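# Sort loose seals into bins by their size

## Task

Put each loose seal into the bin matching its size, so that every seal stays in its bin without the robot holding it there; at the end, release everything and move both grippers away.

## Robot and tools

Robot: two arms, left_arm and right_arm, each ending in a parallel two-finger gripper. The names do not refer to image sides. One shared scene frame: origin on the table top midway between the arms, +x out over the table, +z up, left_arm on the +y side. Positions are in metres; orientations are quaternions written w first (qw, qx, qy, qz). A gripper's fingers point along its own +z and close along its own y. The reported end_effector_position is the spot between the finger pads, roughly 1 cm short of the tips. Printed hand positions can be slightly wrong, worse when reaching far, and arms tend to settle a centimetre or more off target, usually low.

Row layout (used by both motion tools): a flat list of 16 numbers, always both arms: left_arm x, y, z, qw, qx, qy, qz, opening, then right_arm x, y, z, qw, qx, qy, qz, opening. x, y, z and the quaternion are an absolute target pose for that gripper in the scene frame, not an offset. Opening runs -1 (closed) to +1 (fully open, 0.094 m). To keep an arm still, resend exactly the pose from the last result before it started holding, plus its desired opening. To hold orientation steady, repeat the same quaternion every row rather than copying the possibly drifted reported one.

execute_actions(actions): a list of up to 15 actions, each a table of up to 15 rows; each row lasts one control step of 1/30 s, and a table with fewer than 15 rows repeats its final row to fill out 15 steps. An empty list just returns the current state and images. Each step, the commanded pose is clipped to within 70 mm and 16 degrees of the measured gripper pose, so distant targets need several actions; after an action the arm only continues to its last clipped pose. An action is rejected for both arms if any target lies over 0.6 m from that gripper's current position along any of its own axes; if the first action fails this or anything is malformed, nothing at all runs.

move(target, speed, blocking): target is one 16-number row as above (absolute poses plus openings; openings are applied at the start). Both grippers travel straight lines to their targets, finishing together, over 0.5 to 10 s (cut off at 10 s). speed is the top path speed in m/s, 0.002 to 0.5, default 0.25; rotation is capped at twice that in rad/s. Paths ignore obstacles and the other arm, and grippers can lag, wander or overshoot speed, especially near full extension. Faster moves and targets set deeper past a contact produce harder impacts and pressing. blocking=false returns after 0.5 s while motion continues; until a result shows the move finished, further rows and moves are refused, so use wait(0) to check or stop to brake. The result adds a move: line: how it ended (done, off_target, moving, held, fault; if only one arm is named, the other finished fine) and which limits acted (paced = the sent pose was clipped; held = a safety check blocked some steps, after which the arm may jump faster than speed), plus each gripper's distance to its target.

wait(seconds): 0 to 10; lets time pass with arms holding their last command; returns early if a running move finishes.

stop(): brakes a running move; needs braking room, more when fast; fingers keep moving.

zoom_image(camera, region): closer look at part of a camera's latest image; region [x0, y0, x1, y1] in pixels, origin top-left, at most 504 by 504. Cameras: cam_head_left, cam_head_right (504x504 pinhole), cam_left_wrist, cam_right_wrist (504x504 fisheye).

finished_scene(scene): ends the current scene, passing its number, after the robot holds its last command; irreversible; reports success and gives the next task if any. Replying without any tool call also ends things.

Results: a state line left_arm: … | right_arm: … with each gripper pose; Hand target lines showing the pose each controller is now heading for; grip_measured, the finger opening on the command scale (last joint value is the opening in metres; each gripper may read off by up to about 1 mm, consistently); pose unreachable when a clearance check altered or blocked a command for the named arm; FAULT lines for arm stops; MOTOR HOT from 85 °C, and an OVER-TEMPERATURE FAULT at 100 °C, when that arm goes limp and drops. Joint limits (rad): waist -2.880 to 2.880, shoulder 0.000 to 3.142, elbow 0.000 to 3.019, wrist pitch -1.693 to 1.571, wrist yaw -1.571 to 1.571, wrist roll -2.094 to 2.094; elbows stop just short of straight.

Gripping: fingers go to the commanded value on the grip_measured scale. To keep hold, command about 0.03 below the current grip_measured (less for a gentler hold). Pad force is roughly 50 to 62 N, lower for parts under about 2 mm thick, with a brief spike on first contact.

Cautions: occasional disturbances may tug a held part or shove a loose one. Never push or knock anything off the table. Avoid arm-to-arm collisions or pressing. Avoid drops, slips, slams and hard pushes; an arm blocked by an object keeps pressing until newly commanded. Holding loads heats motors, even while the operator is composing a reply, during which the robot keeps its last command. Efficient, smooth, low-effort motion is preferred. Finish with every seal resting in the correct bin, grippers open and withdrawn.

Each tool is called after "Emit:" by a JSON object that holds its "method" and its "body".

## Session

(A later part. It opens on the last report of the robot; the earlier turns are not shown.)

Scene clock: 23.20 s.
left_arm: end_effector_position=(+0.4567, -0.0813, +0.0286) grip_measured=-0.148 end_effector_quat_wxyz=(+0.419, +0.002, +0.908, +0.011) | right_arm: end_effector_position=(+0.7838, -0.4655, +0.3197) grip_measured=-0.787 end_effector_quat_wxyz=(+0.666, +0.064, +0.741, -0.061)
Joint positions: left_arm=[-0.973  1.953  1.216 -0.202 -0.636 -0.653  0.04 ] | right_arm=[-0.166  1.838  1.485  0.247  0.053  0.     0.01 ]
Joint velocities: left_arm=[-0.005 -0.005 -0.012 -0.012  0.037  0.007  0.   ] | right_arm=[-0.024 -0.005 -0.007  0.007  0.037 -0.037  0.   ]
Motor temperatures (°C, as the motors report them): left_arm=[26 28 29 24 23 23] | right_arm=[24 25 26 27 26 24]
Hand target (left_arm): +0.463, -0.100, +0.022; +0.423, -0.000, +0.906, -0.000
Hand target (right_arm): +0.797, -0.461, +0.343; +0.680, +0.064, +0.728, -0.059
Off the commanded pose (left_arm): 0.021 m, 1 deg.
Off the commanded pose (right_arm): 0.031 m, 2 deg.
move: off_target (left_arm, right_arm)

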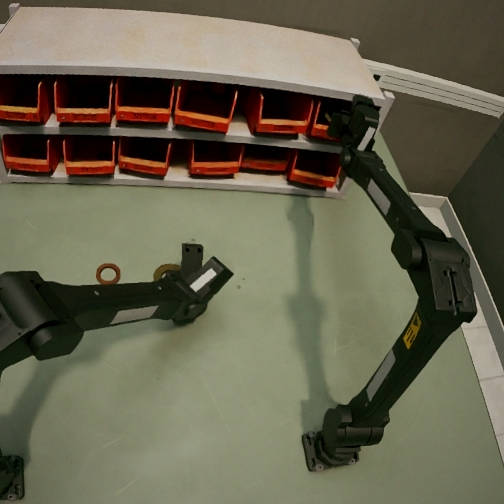

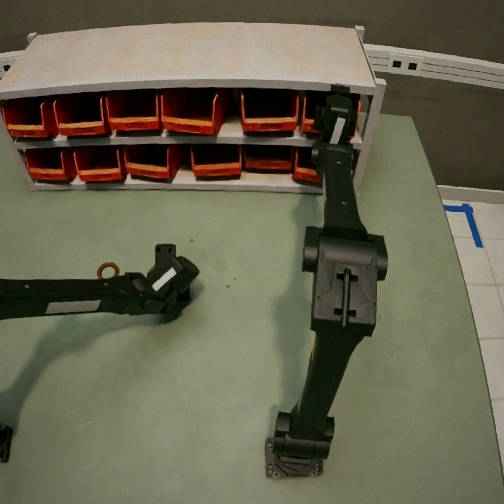

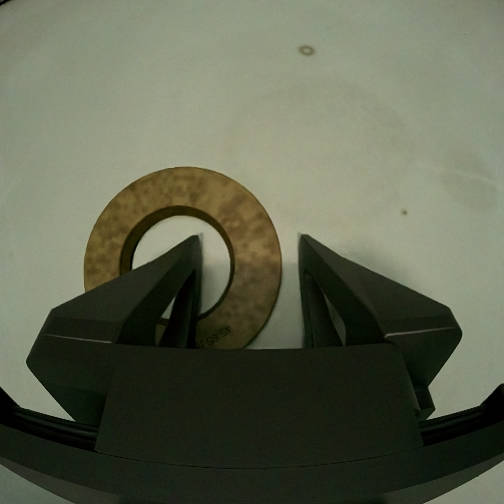

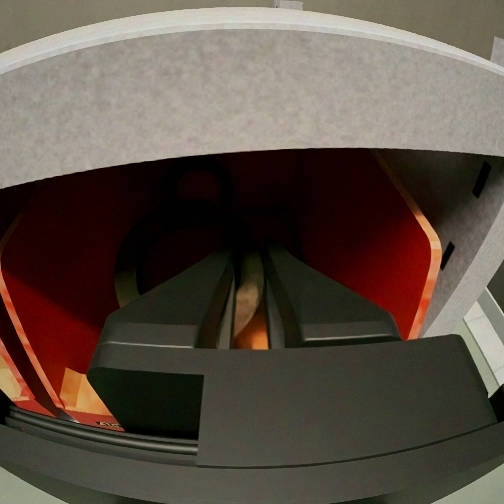

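Emit:
{"method": "move", "body": {"target": [0.472,-0.10,0.022,0.39,0,0.921,0,-0.15,0.82,-0.46,0.33,0.67,0.064,0.738,-0.059,-0.82], "speed": 0.05}}

Emit:
{"method": "move", "body": {"target": [0.472,-0.10,0.022,0.39,0,0.921,0,-0.63,0.82,-0.46,0.33,0.67,0.064,0.738,-0.059,-0.6]}}

Emit:
{"method": "move", "body": {"target": [0.472,-0.08,0.09,0.39,0,0.921,0,-0.63,0.66,-0.44,0.34,0.67,0.064,0.738,-0.059,-0.6], "speed": 0.2}}

Scene clock: 26.03 s.
left_arm: end_effector_position=(+0.4597, -0.0926, +0.0289) grip_measured=-0.148 end_effector_quat_wxyz=(+0.395, +0.007, +0.919, +0.001) | right_arm: end_effector_position=(+0.8043, -0.4641, +0.3124) grip_measured=-0.787 end_effector_quat_wxyz=(+0.659, +0.064, +0.747, -0.061)
Joint positions: left_arm=[-0.97   1.965  1.266 -0.271 -0.583 -0.667  0.04 ] | right_arm=[-0.159  1.891  1.557  0.209  0.059  0.001  0.01 ]
Joint velocities: left_arm=[-0.015 -0.005  0.002 -0.002 -0.007 -0.066 -0.   ] | right_arm=[ 0.005 -0.005  0.007  0.007 -0.051  0.007  0.   ]
Motor temperatures (°C, as the motors report them): left_arm=[26 28 29 24 23 23] | right_arm=[24 25 27 27 26 24]
Hand target (left_arm): +0.471, -0.100, +0.022; +0.390, +0.001, +0.921, -0.000
Hand target (right_arm): +0.818, -0.460, +0.329; +0.670, +0.064, +0.738, -0.059
Off the commanded pose (left_arm): 0.016 m, 1 deg.
Off the commanded pose (right_arm): 0.024 m, 2 deg.
move: off_target (left_arm, right_arm)

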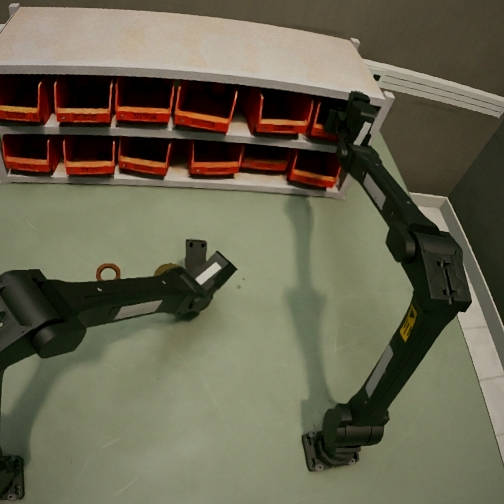

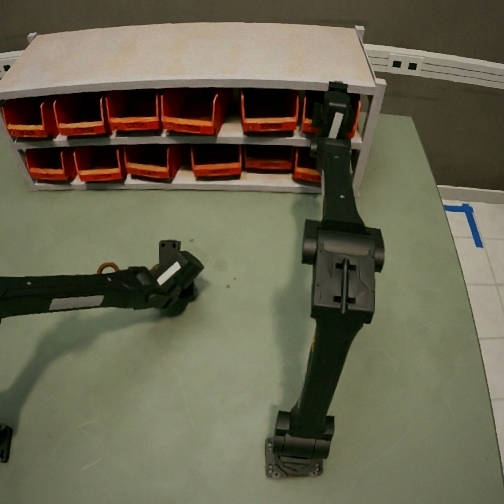

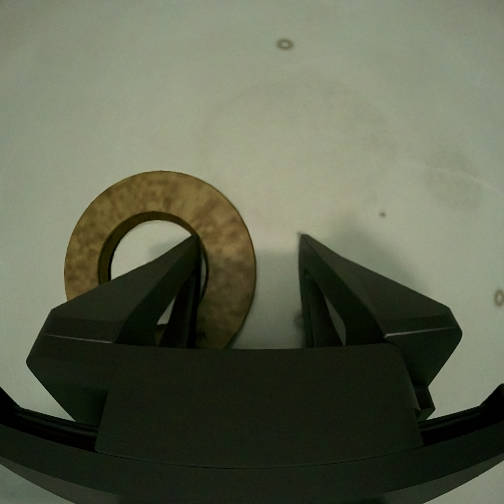

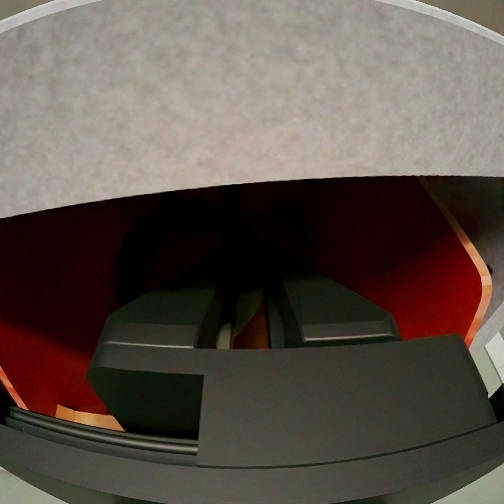

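Scene clock: 26.73 s.
left_arm: end_effector_position=(+0.4600, -0.0921, +0.0292) grip_measured=-0.590 end_effector_quat_wxyz=(+0.394, +0.007, +0.919, +0.002) | right_arm: end_effector_position=(+0.8043, -0.4641, +0.3124) grip_measured=-0.601 end_effector_quat_wxyz=(+0.659, +0.064, +0.747, -0.061)
Joint positions: left_arm=[-0.969  1.965  1.268 -0.275 -0.584 -0.667  0.019] | right_arm=[-0.159  1.891  1.557  0.209  0.059  0.001  0.019]
Joint velocities: left_arm=[-0.005  0.005 -0.017 -0.002  0.022  0.007 -0.001] | right_arm=[-0.015 -0.005  0.007  0.012  0.051 -0.022 -0.001]
Motor temperatures (°C, as the motors report them): left_arm=[26 28 29 24 23 23] | right_arm=[24 25 27 27 26 24]
Hand target (left_arm): +0.471, -0.100, +0.022; +0.390, +0.000, +0.921, -0.000
Hand target (right_arm): +0.818, -0.460, +0.330; +0.670, +0.064, +0.737, -0.059
Off the commanded pose (left_arm): 0.016 m, 1 deg.
Off the commanded pose (right_arm): 0.024 m, 2 deg.
move: off_target (left_arm, right_arm)

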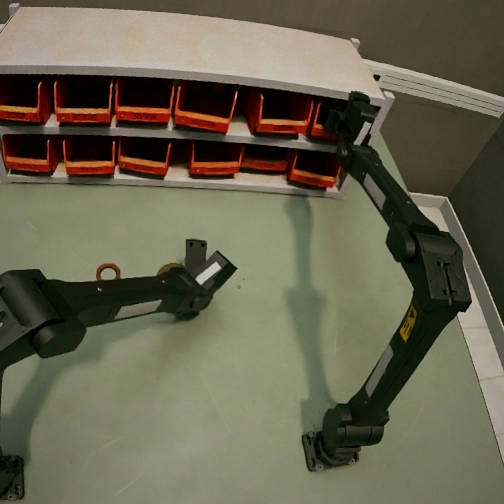

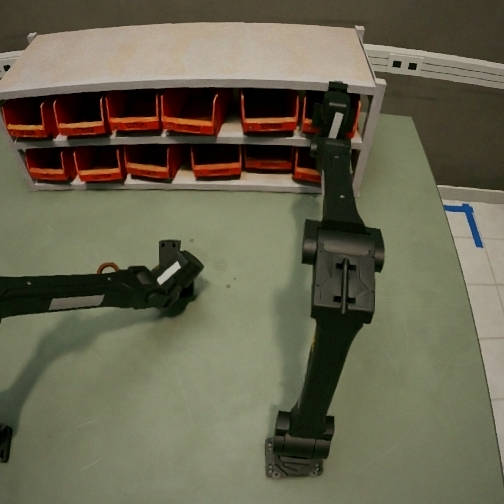

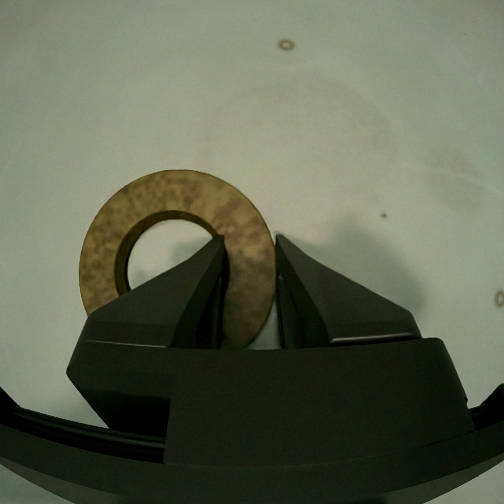

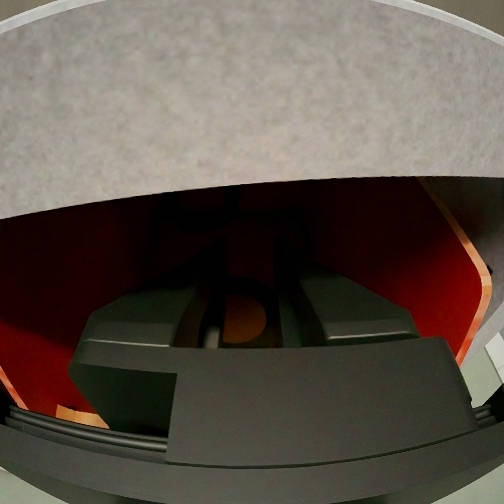

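Scene clock: 27.90 s.
left_arm: end_effector_position=(+0.4582, -0.0703, +0.0527) grip_measured=-0.590 end_effector_quat_wxyz=(+0.371, +0.007, +0.928, +0.019) | right_arm: end_effector_position=(+0.6599, -0.4422, +0.3390) grip_measured=-0.601 end_effector_quat_wxyz=(+0.664, +0.064, +0.743, -0.061)
Joint positions: left_arm=[-0.944  1.901  1.268 -0.395 -0.564 -0.667  0.019] | right_arm=[-0.15   1.511  1.119  0.281  0.067  0.002  0.019]
Joint velocities: left_arm=[-0.005  0.005 -0.012 -0.017 -0.007 -0.022  0.   ] | right_arm=[-0.005 -0.005 -0.007  0.002 -0.037  0.051 -0.   ]
Motor temperatures (°C, as the motors report them): left_arm=[26 28 29 24 23 23] | right_arm=[24 25 27 27 26 24]
Hand target (left_arm): +0.471, -0.078, +0.091; +0.391, -0.000, +0.921, +0.001
Hand target (right_arm): +0.661, -0.438, +0.342; +0.670, +0.064, +0.738, -0.059
Off the commanded pose (left_arm): 0.041 m, 3 deg.
Off the commanded pose (right_arm): 0.002 m, 1 deg.
move: off_target (left_arm)

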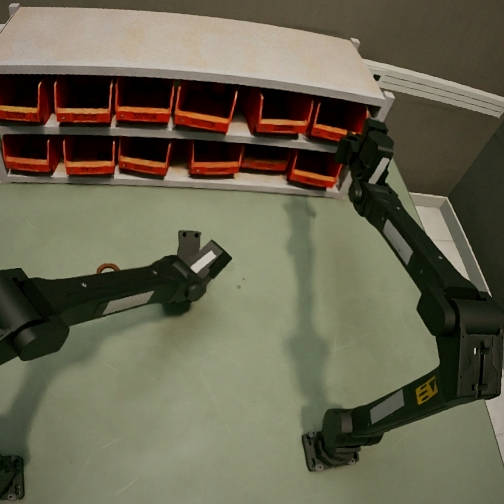

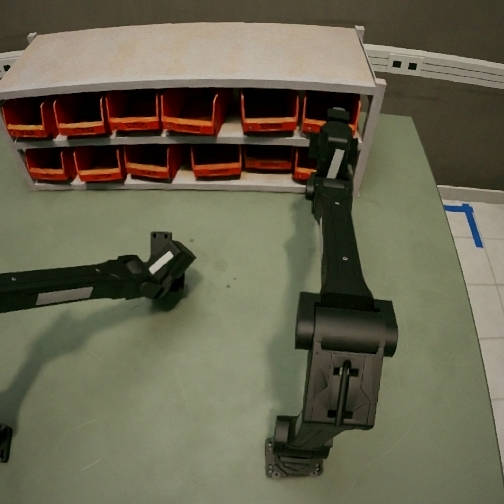

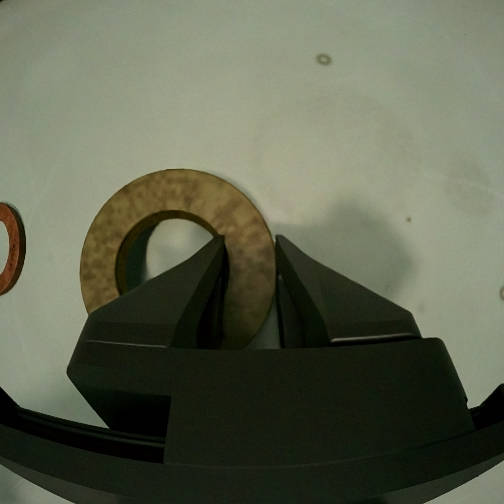

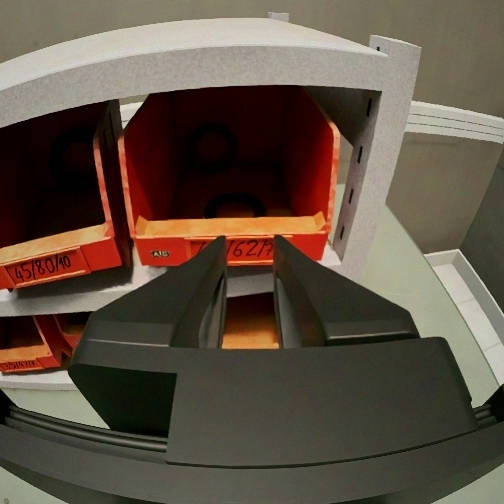

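Emit:
{"method": "move", "body": {"target": [0.70,0.165,0.378,0.67,0.128,0.722,-0.118,-0.63,0.47,-0.05,0.11,0.423,0,0.906,0,-0.35]}}

Scene clock: 31.57 s.
left_arm: end_effector_position=(+0.6856, +0.1694, +0.3533) grip_measured=-0.589 end_effector_quat_wxyz=(+0.654, +0.124, +0.737, -0.115) | right_arm: end_effector_position=(+0.4575, -0.0517, +0.0916) grip_measured=-0.351 end_effector_quat_wxyz=(+0.407, -0.004, +0.913, -0.005)
Joint positions: left_arm=[-0.301  1.674  1.361  0.194  0.14   0.009  0.019] | right_arm=[ 0.711  1.617  0.932 -0.207  0.538  0.549  0.03 ]
Joint velocities: left_arm=[ 0.005 -0.005 -0.007  0.002 -0.007 -0.022  0.   ] | right_arm=[-0.015  0.005 -0.012  0.007  0.007  0.007  0.   ]
Motor temperatures (°C, as the motors report them): left_arm=[26 28 30 24 23 23] | right_arm=[24 25 27 27 26 24]
Hand target (left_arm): +0.696, +0.168, +0.381; +0.671, +0.129, +0.722, -0.111
Hand target (right_arm): +0.473, -0.043, +0.108; +0.418, +0.007, +0.908, +0.003
Off the commanded pose (left_arm): 0.029 m, 3 deg.
Off the commanded pose (right_arm): 0.022 m, 2 deg.
move: off_target (left_arm, right_arm); limits=paced

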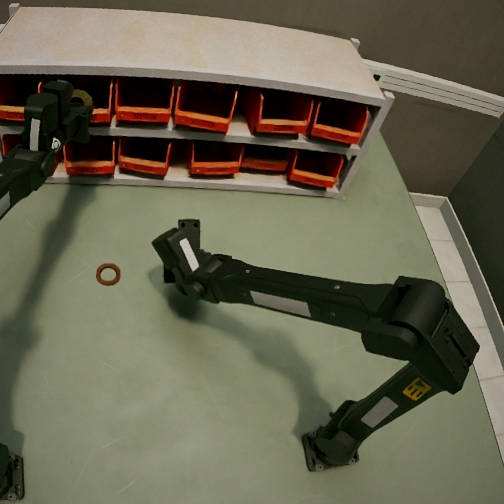

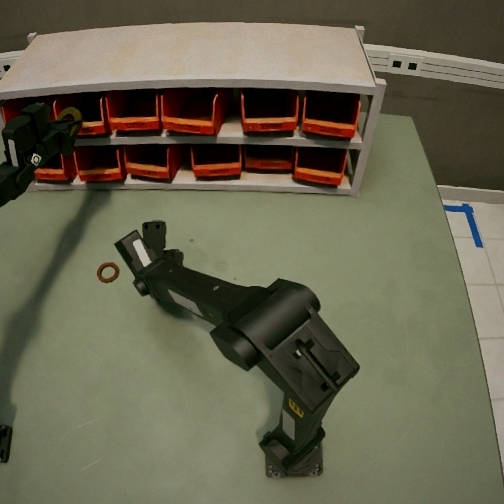

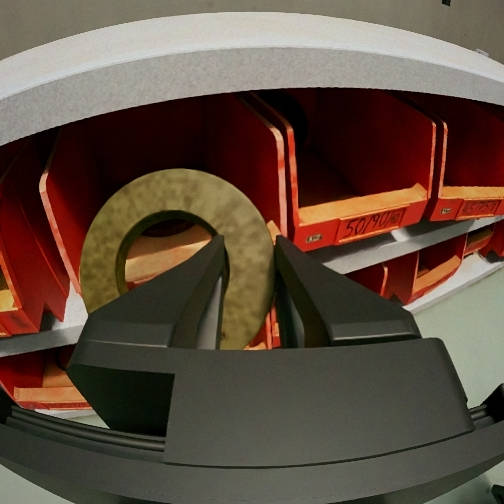

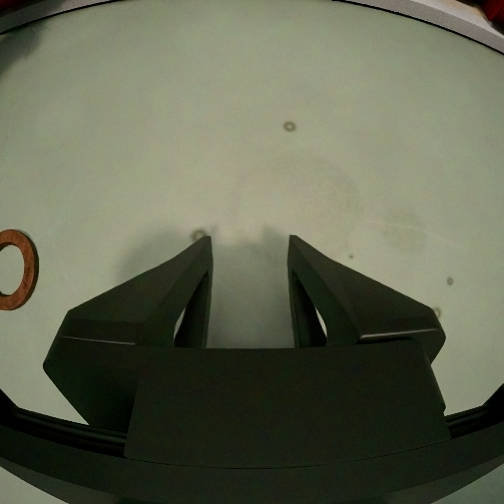

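Emit:
{"method": "move", "body": {"target": [0.78,0.166,0.372,0.67,0.128,0.722,-0.118,-0.63,0.472,0.07,0.075,0.423,0,0.906,0,-0.35], "speed": 0.1}}

Scene clock: 33.77 s.
left_arm: end_effector_position=(+0.7619, +0.1607, +0.3408) grip_measured=-0.589 end_effector_quat_wxyz=(+0.651, +0.129, +0.738, -0.121) | right_arm: end_effector_position=(+0.4625, +0.0554, +0.0648) grip_measured=-0.351 end_effector_quat_wxyz=(+0.415, -0.007, +0.910, -0.008)
Joint positions: left_arm=[-0.287  1.876  1.611  0.139  0.171  0.009  0.019] | right_arm=[ 0.856  1.845  1.17  -0.278  0.639  0.673  0.03 ]
Joint velocities: left_arm=[-0.005 -0.005 -0.012 -0.012  0.022 -0.081 -0.001] | right_arm=[-0.015 -0.015 -0.012  0.002 -0.007  0.007  0.001]
Motor temperatures (°C, as the motors report them): left_arm=[26 28 30 24 23 23] | right_arm=[24 25 27 27 26 24]
Hand target (left_arm): +0.775, +0.166, +0.373; +0.670, +0.128, +0.721, -0.118
Hand target (right_arm): +0.472, +0.070, +0.074; +0.422, +0.000, +0.906, +0.001
Off the commanded pose (left_arm): 0.036 m, 3 deg.
Off the commanded pose (right_arm): 0.020 m, 2 deg.
move: off_target (left_arm, right_arm)

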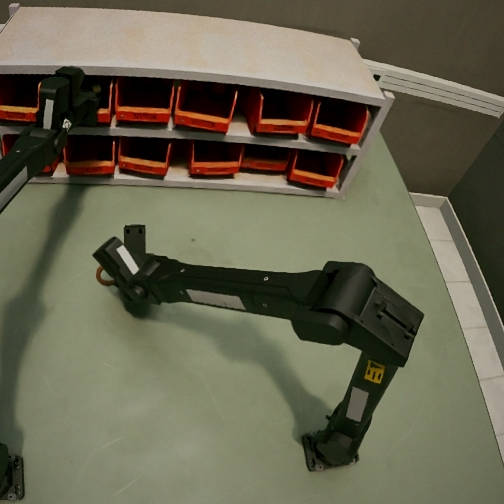

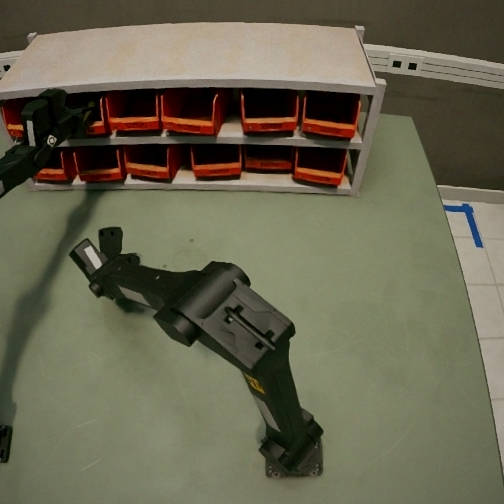

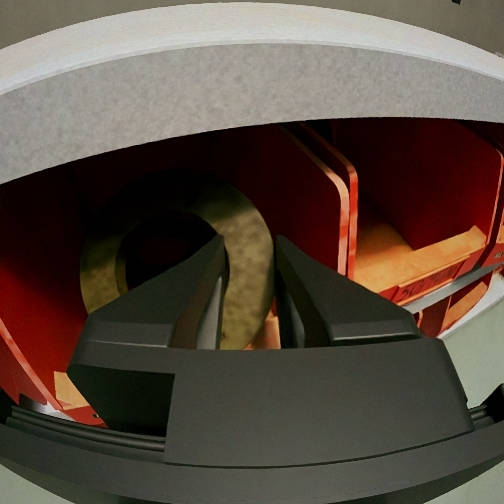

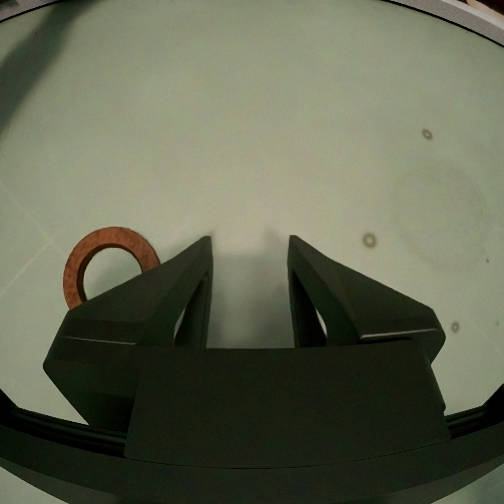

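Emit:
{"method": "move", "body": {"target": [0.828,0.176,0.378,0.67,0.128,0.722,-0.118,-0.63,0.467,0.124,0.048,0.423,0,0.906,0,-0.35], "speed": 0.06}}

Scene clock: 36.40 s.
left_arm: end_effector_position=(+0.8112, +0.1706, +0.3487) grip_measured=-0.589 end_effector_quat_wxyz=(+0.651, +0.127, +0.738, -0.122) | right_arm: end_effector_position=(+0.4592, +0.1071, +0.0400) grip_measured=-0.351 end_effector_quat_wxyz=(+0.416, -0.006, +0.909, -0.009)
Joint positions: left_arm=[-0.26   1.996  1.817  0.055  0.197  0.009  0.019] | right_arm=[ 0.918  1.97   1.296 -0.319  0.677  0.739  0.03 ]
Joint velocities: left_arm=[-0.005  0.005 -0.002 -0.017  0.051  0.022  0.   ] | right_arm=[ 0.005 -0.005  0.017  0.007 -0.051 -0.066  0.   ]
Motor temperatures (°C, as the motors report them): left_arm=[26 28 31 24 23 23] | right_arm=[24 25 28 27 26 24]
Hand target (left_arm): +0.823, +0.176, +0.378; +0.670, +0.128, +0.722, -0.118
Hand target (right_arm): +0.466, +0.123, +0.047; +0.423, -0.000, +0.906, +0.000
Off the commanded pose (left_arm): 0.034 m, 3 deg.
Off the commanded pose (right_arm): 0.020 m, 1 deg.
move: off_target (left_arm, right_arm)

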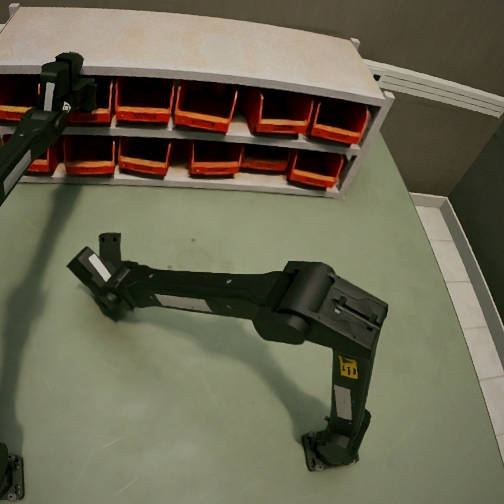

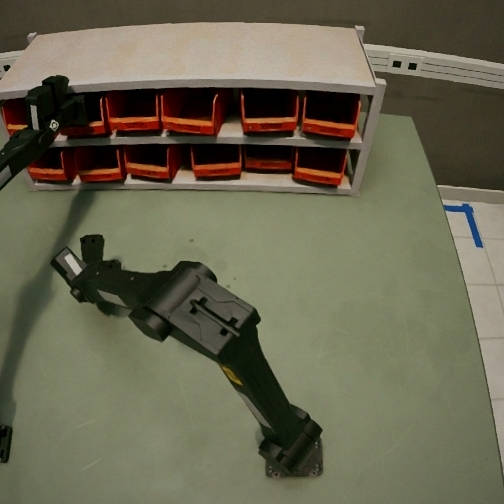

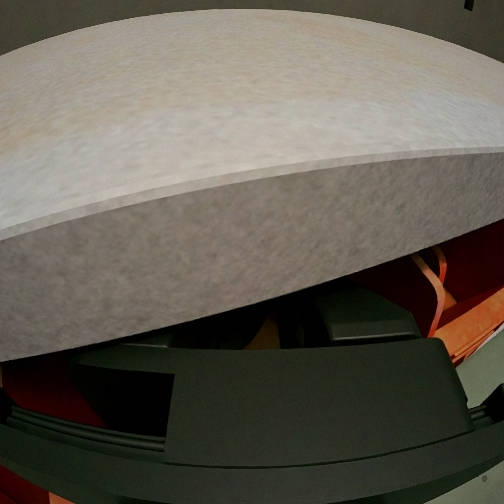

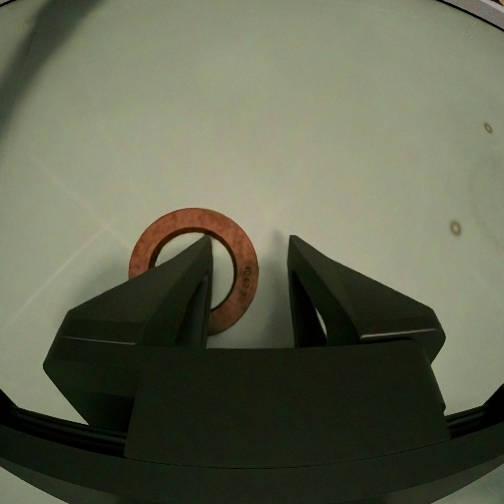

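Emit:
{"method": "move", "body": {"target": [0.822,0.176,0.358,0.67,0.128,0.722,-0.118,-0.63,0.464,0.124,0.013,0.423,0,0.906,0,-0.35], "speed": 0.05}}

Emit:
{"method": "move", "body": {"target": [0.822,0.176,0.358,0.67,0.128,0.722,-0.118,-0.42,0.464,0.124,0.013,0.423,0,0.906,0,-0.82]}}

Emit:
{"method": "move", "body": {"target": [0.72,0.19,0.365,0.67,0.128,0.722,-0.118,-0.42,0.464,0.085,0.075,0.423,0,0.906,0,-0.82], "speed": 0.15}}

Scene clock: 38.77 s.
left_arm: end_effector_position=(+0.8125, +0.1704, +0.3475) grip_measured=-0.589 end_effector_quat_wxyz=(+0.654, +0.127, +0.736, -0.122) | right_arm: end_effector_position=(+0.4604, +0.1104, +0.0156) grip_measured=-0.351 end_effector_quat_wxyz=(+0.419, -0.003, +0.908, -0.010)
Joint positions: left_arm=[-0.26   2.001  1.817  0.066  0.197  0.009  0.019] | right_arm=[ 0.921  2.02   1.296 -0.27   0.685  0.745  0.03 ]
Joint velocities: left_arm=[-0.015  0.005 -0.002 -0.002 -0.007 -0.007  0.   ] | right_arm=[-0.005 -0.015  0.002  0.012 -0.022  0.007 -0.   ]
Motor temperatures (°C, as the motors report them): left_arm=[26 28 31 24 23 23] | right_arm=[24 25 28 27 26 24]
Hand target (left_arm): +0.821, +0.176, +0.358; +0.670, +0.128, +0.722, -0.118
Hand target (right_arm): +0.464, +0.123, +0.013; +0.423, -0.000, +0.906, -0.000
Off the commanded pose (left_arm): 0.015 m, 3 deg.
Off the commanded pose (right_arm): 0.014 m, 1 deg.
move: off_target (left_arm, right_arm)

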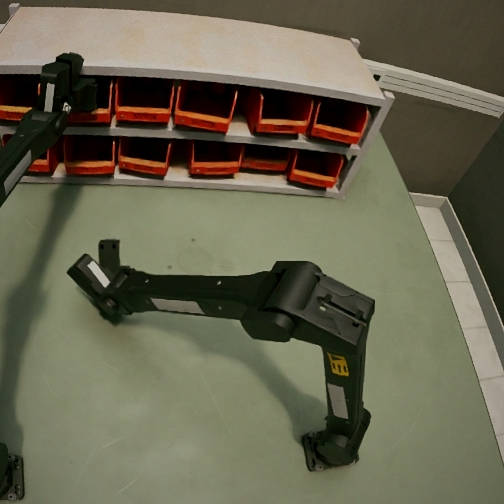

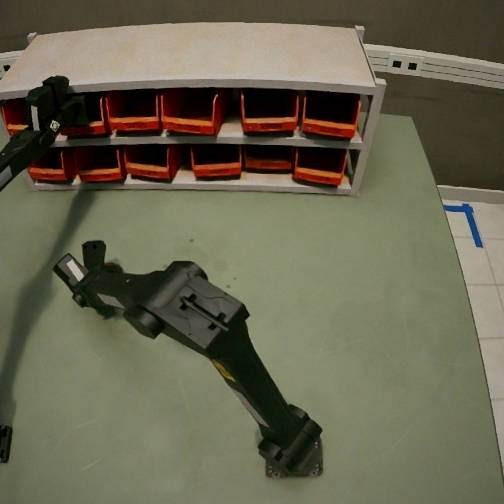

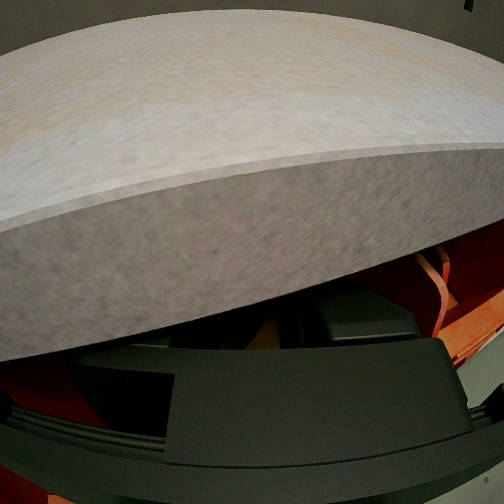

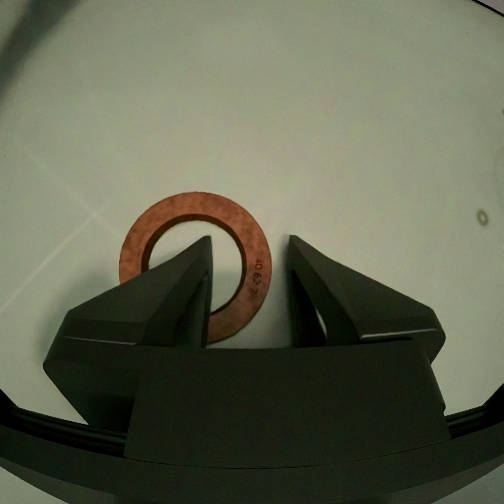

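Scene clock: 39.47 s.
left_arm: end_effector_position=(+0.8126, +0.1703, +0.3485) grip_measured=-0.422 end_effector_quat_wxyz=(+0.655, +0.127, +0.735, -0.122) | right_arm: end_effector_position=(+0.4607, +0.1102, +0.0163) grip_measured=-0.793 end_effector_quat_wxyz=(+0.420, -0.002, +0.908, -0.010)
Joint positions: left_arm=[-0.26   2.001  1.817  0.07   0.197  0.009  0.027] | right_arm=[ 0.921  2.019  1.296 -0.27   0.687  0.745  0.01 ]
Joint velocities: left_arm=[-0.005 -0.015 -0.012  0.012 -0.051 -0.007 -0.   ] | right_arm=[-0.015  0.005  0.007 -0.007 -0.022  0.007 -0.001]
Motor temperatures (°C, as the motors report them): left_arm=[26 29 31 24 23 23] | right_arm=[24 25 28 27 26 24]
Hand target (left_arm): +0.821, +0.176, +0.358; +0.670, +0.128, +0.722, -0.118
Hand target (right_arm): +0.464, +0.124, +0.013; +0.423, -0.000, +0.906, +0.000
Off the commanded pose (left_arm): 0.015 m, 2 deg.
Off the commanded pose (right_arm): 0.015 m, 1 deg.
move: off_target (left_arm, right_arm)

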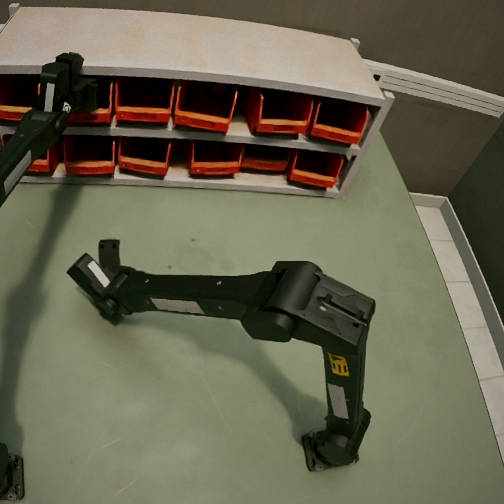

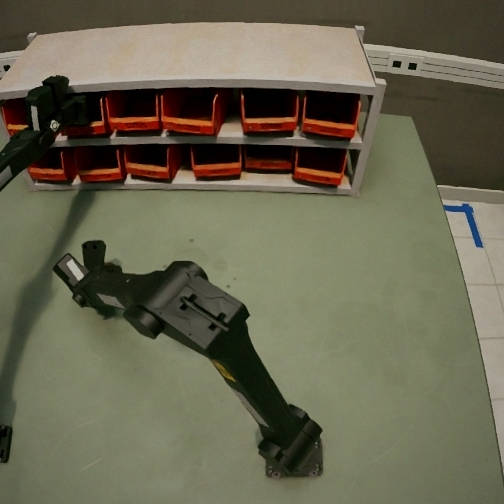

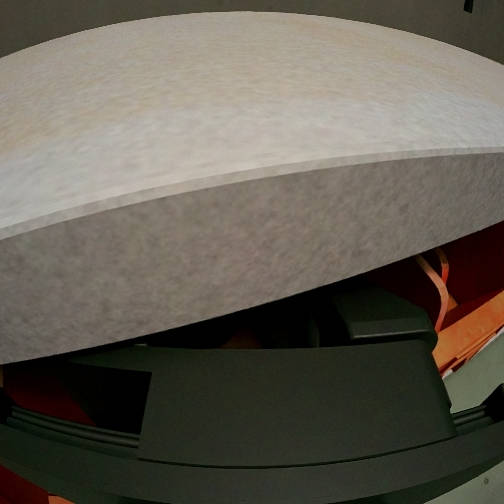

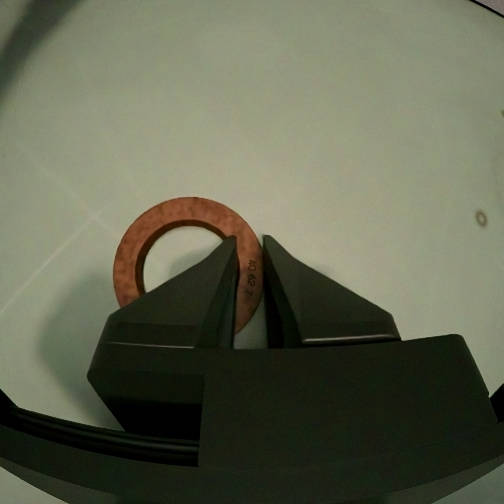

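Scene clock: 40.67 s.
left_arm: end_effector_position=(+0.7265, +0.1841, +0.3366) grip_measured=-0.422 end_effector_quat_wxyz=(+0.650, +0.130, +0.739, -0.121) | right_arm: end_effector_position=(+0.4628, +0.0886, +0.0722) grip_measured=-0.797 end_effector_quat_wxyz=(+0.425, +0.002, +0.905, +0.002)
Joint positions: left_arm=[-0.259  1.781  1.465  0.187  0.199  0.016  0.027] | right_arm=[ 0.894  1.886  1.25  -0.311  0.665  0.717  0.01 ]
Joint velocities: left_arm=[-0.015 -0.005 -0.002  0.007  0.007  0.051 -0.   ] | right_arm=[ 0.015 -0.005 -0.002 -0.002  0.037  0.007  0.   ]
Motor temperatures (°C, as the motors report them): left_arm=[26 29 31 25 23 23] | right_arm=[24 25 27 27 26 24]
Hand target (left_arm): +0.721, +0.191, +0.364; +0.670, +0.128, +0.722, -0.118
Hand target (right_arm): +0.464, +0.085, +0.076; +0.423, -0.000, +0.906, +0.000
Off the commanded pose (left_arm): 0.030 m, 3 deg.
Off the commanded pose (right_arm): 0.005 m, 0 deg.
move: off_target (left_arm)

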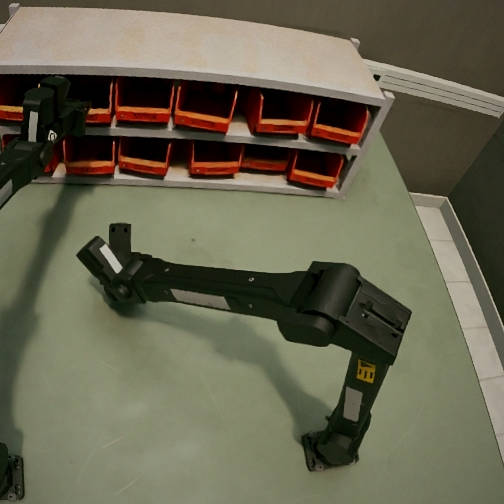

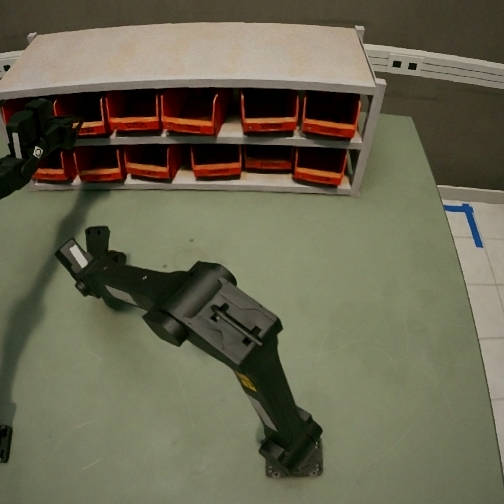

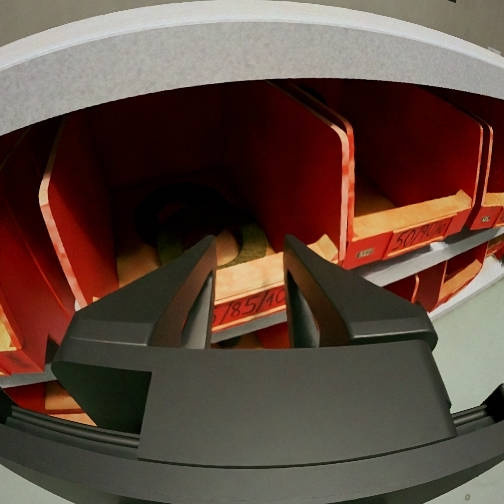

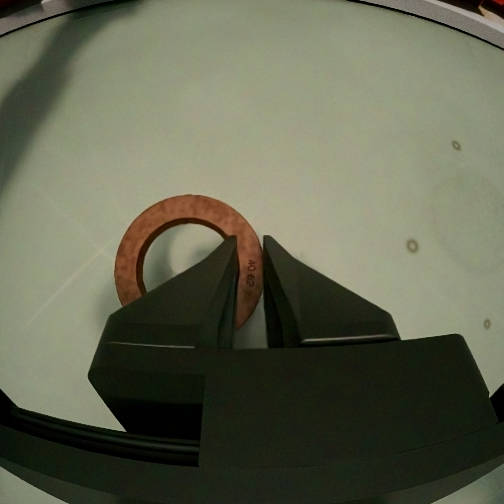

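Emit:
{"method": "move", "body": {"target": [0.42,0.4,0.33,0.45,0,0.893,0,-0.42,0.70,-0.445,0.36,0.68,0.064,0.728,-0.059,-0.835]}}

Emit:
{"method": "move", "body": {"target": [0.42,0.4,0.33,0.45,0,0.893,0,-0.42,0.815,-0.457,0.34,0.68,0.064,0.728,-0.059,-0.835], "speed": 0.09}}

Scene clock: 45.50 s.
left_arm: end_effector_position=(+0.4295, +0.4048, +0.3252) grip_measured=-0.422 end_effector_quat_wxyz=(+0.448, +0.000, +0.894, +0.002) | right_arm: end_effector_position=(+0.6806, -0.4575, +0.3356) grip_measured=-0.797 end_effector_quat_wxyz=(+0.664, +0.063, +0.742, -0.060)
Joint positions: left_arm=[ 0.1    1.036  0.989 -0.603  0.157  0.124  0.027] | right_arm=[-0.176  1.57   1.177  0.282  0.039 -0.     0.01 ]
Joint velocities: left_arm=[-0.005 -0.005  0.002 -0.007 -0.037 -0.022 -0.   ] | right_arm=[ 0.005 -0.005  0.002  0.017 -0.051 -0.007 -0.001]
Motor temperatures (°C, as the motors report them): left_arm=[26 29 31 25 23 23] | right_arm=[24 25 28 27 26 24]
Hand target (left_arm): +0.424, +0.406, +0.328; +0.449, +0.005, +0.894, +0.006
Hand target (right_arm): +0.693, -0.454, +0.364; +0.686, +0.056, +0.723, -0.060
Off the commanded pose (left_arm): 0.012 m, 0 deg.
Off the commanded pose (right_arm): 0.034 m, 2 deg.
move: off_target (left_arm, right_arm)

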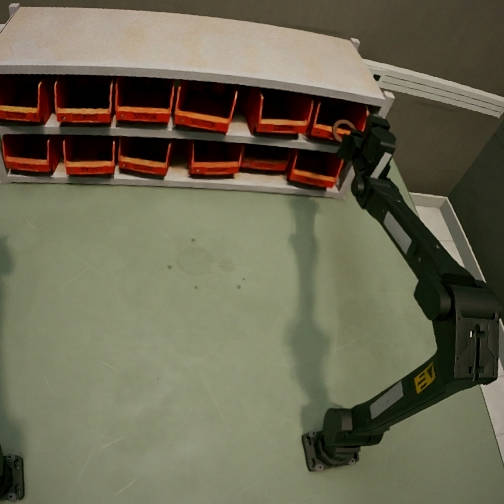

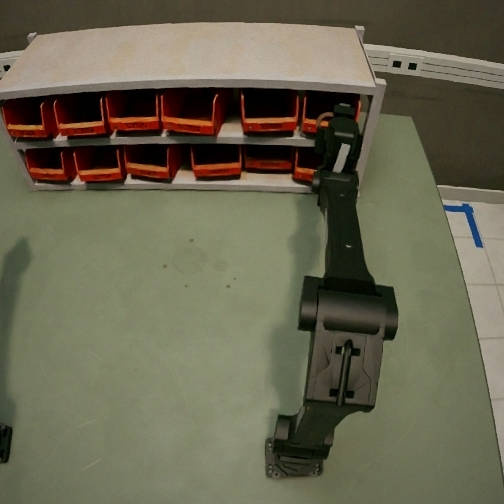

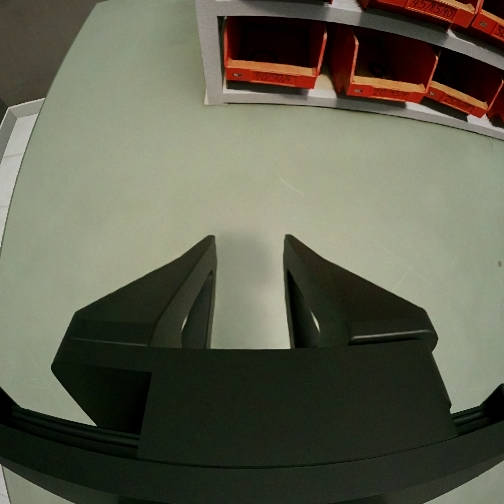

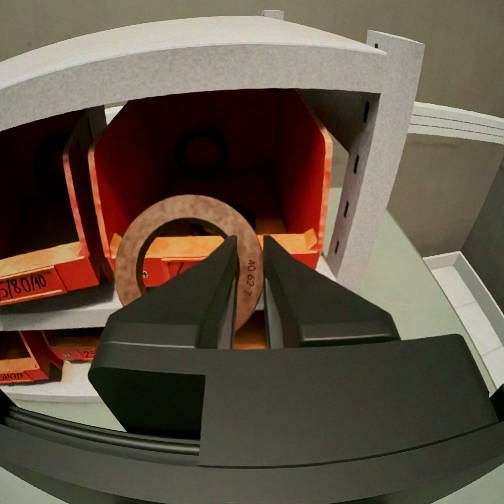

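Scene clock: 47.33 s.
left_arm: end_effector_position=(+0.4268, +0.4043, +0.3246) grip_measured=-0.422 end_effector_quat_wxyz=(+0.447, +0.000, +0.894, +0.002) | right_arm: end_effector_position=(+0.7988, -0.4621, +0.3165) grip_measured=-0.797 end_effector_quat_wxyz=(+0.667, +0.063, +0.740, -0.062)
Joint positions: left_arm=[ 0.1    1.029  0.984 -0.608  0.157  0.124  0.027] | right_arm=[-0.158  1.877  1.532  0.241  0.061 -0.     0.01 ]
Joint velocities: left_arm=[-0.005 -0.005  0.007  0.002 -0.007  0.022 -0.   ] | right_arm=[-0.005 -0.005  0.002  0.002 -0.022 -0.022  0.   ]
Motor temperatures (°C, as the motors report them): left_arm=[26 29 31 25 23 23] | right_arm=[24 25 28 27 26 24]
Hand target (left_arm): +0.420, +0.400, +0.330; +0.450, -0.000, +0.893, -0.000
Hand target (right_arm): +0.812, -0.458, +0.338; +0.680, +0.064, +0.728, -0.059
Off the commanded pose (left_arm): 0.010 m, 0 deg.
Off the commanded pose (right_arm): 0.029 m, 2 deg.
move: off_target (right_arm)

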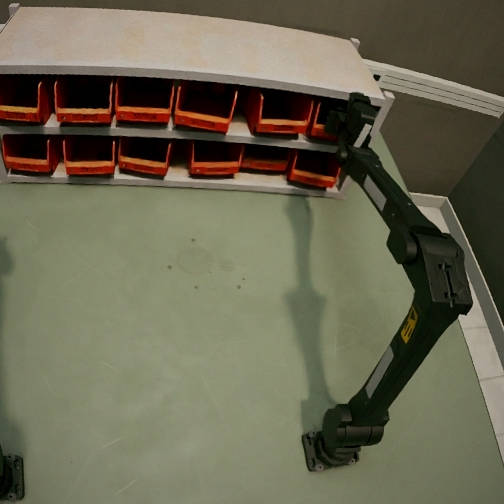

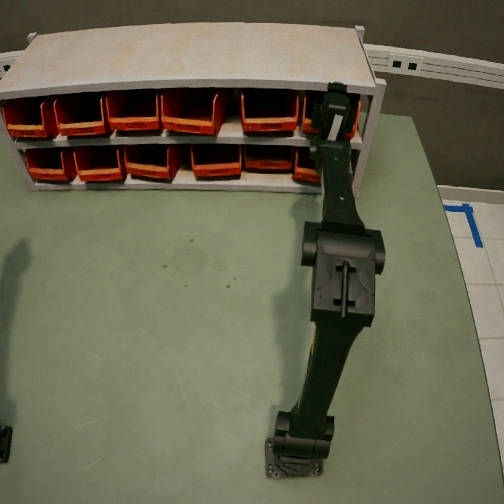

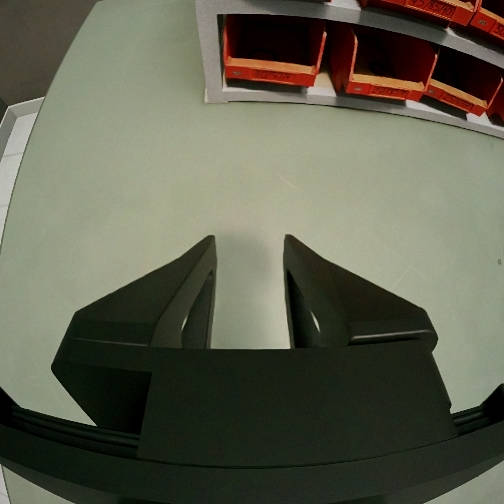

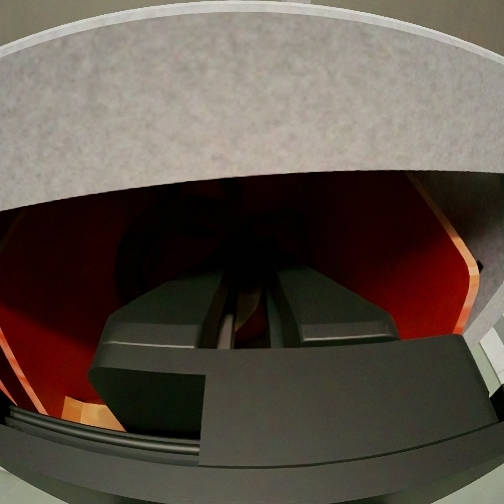

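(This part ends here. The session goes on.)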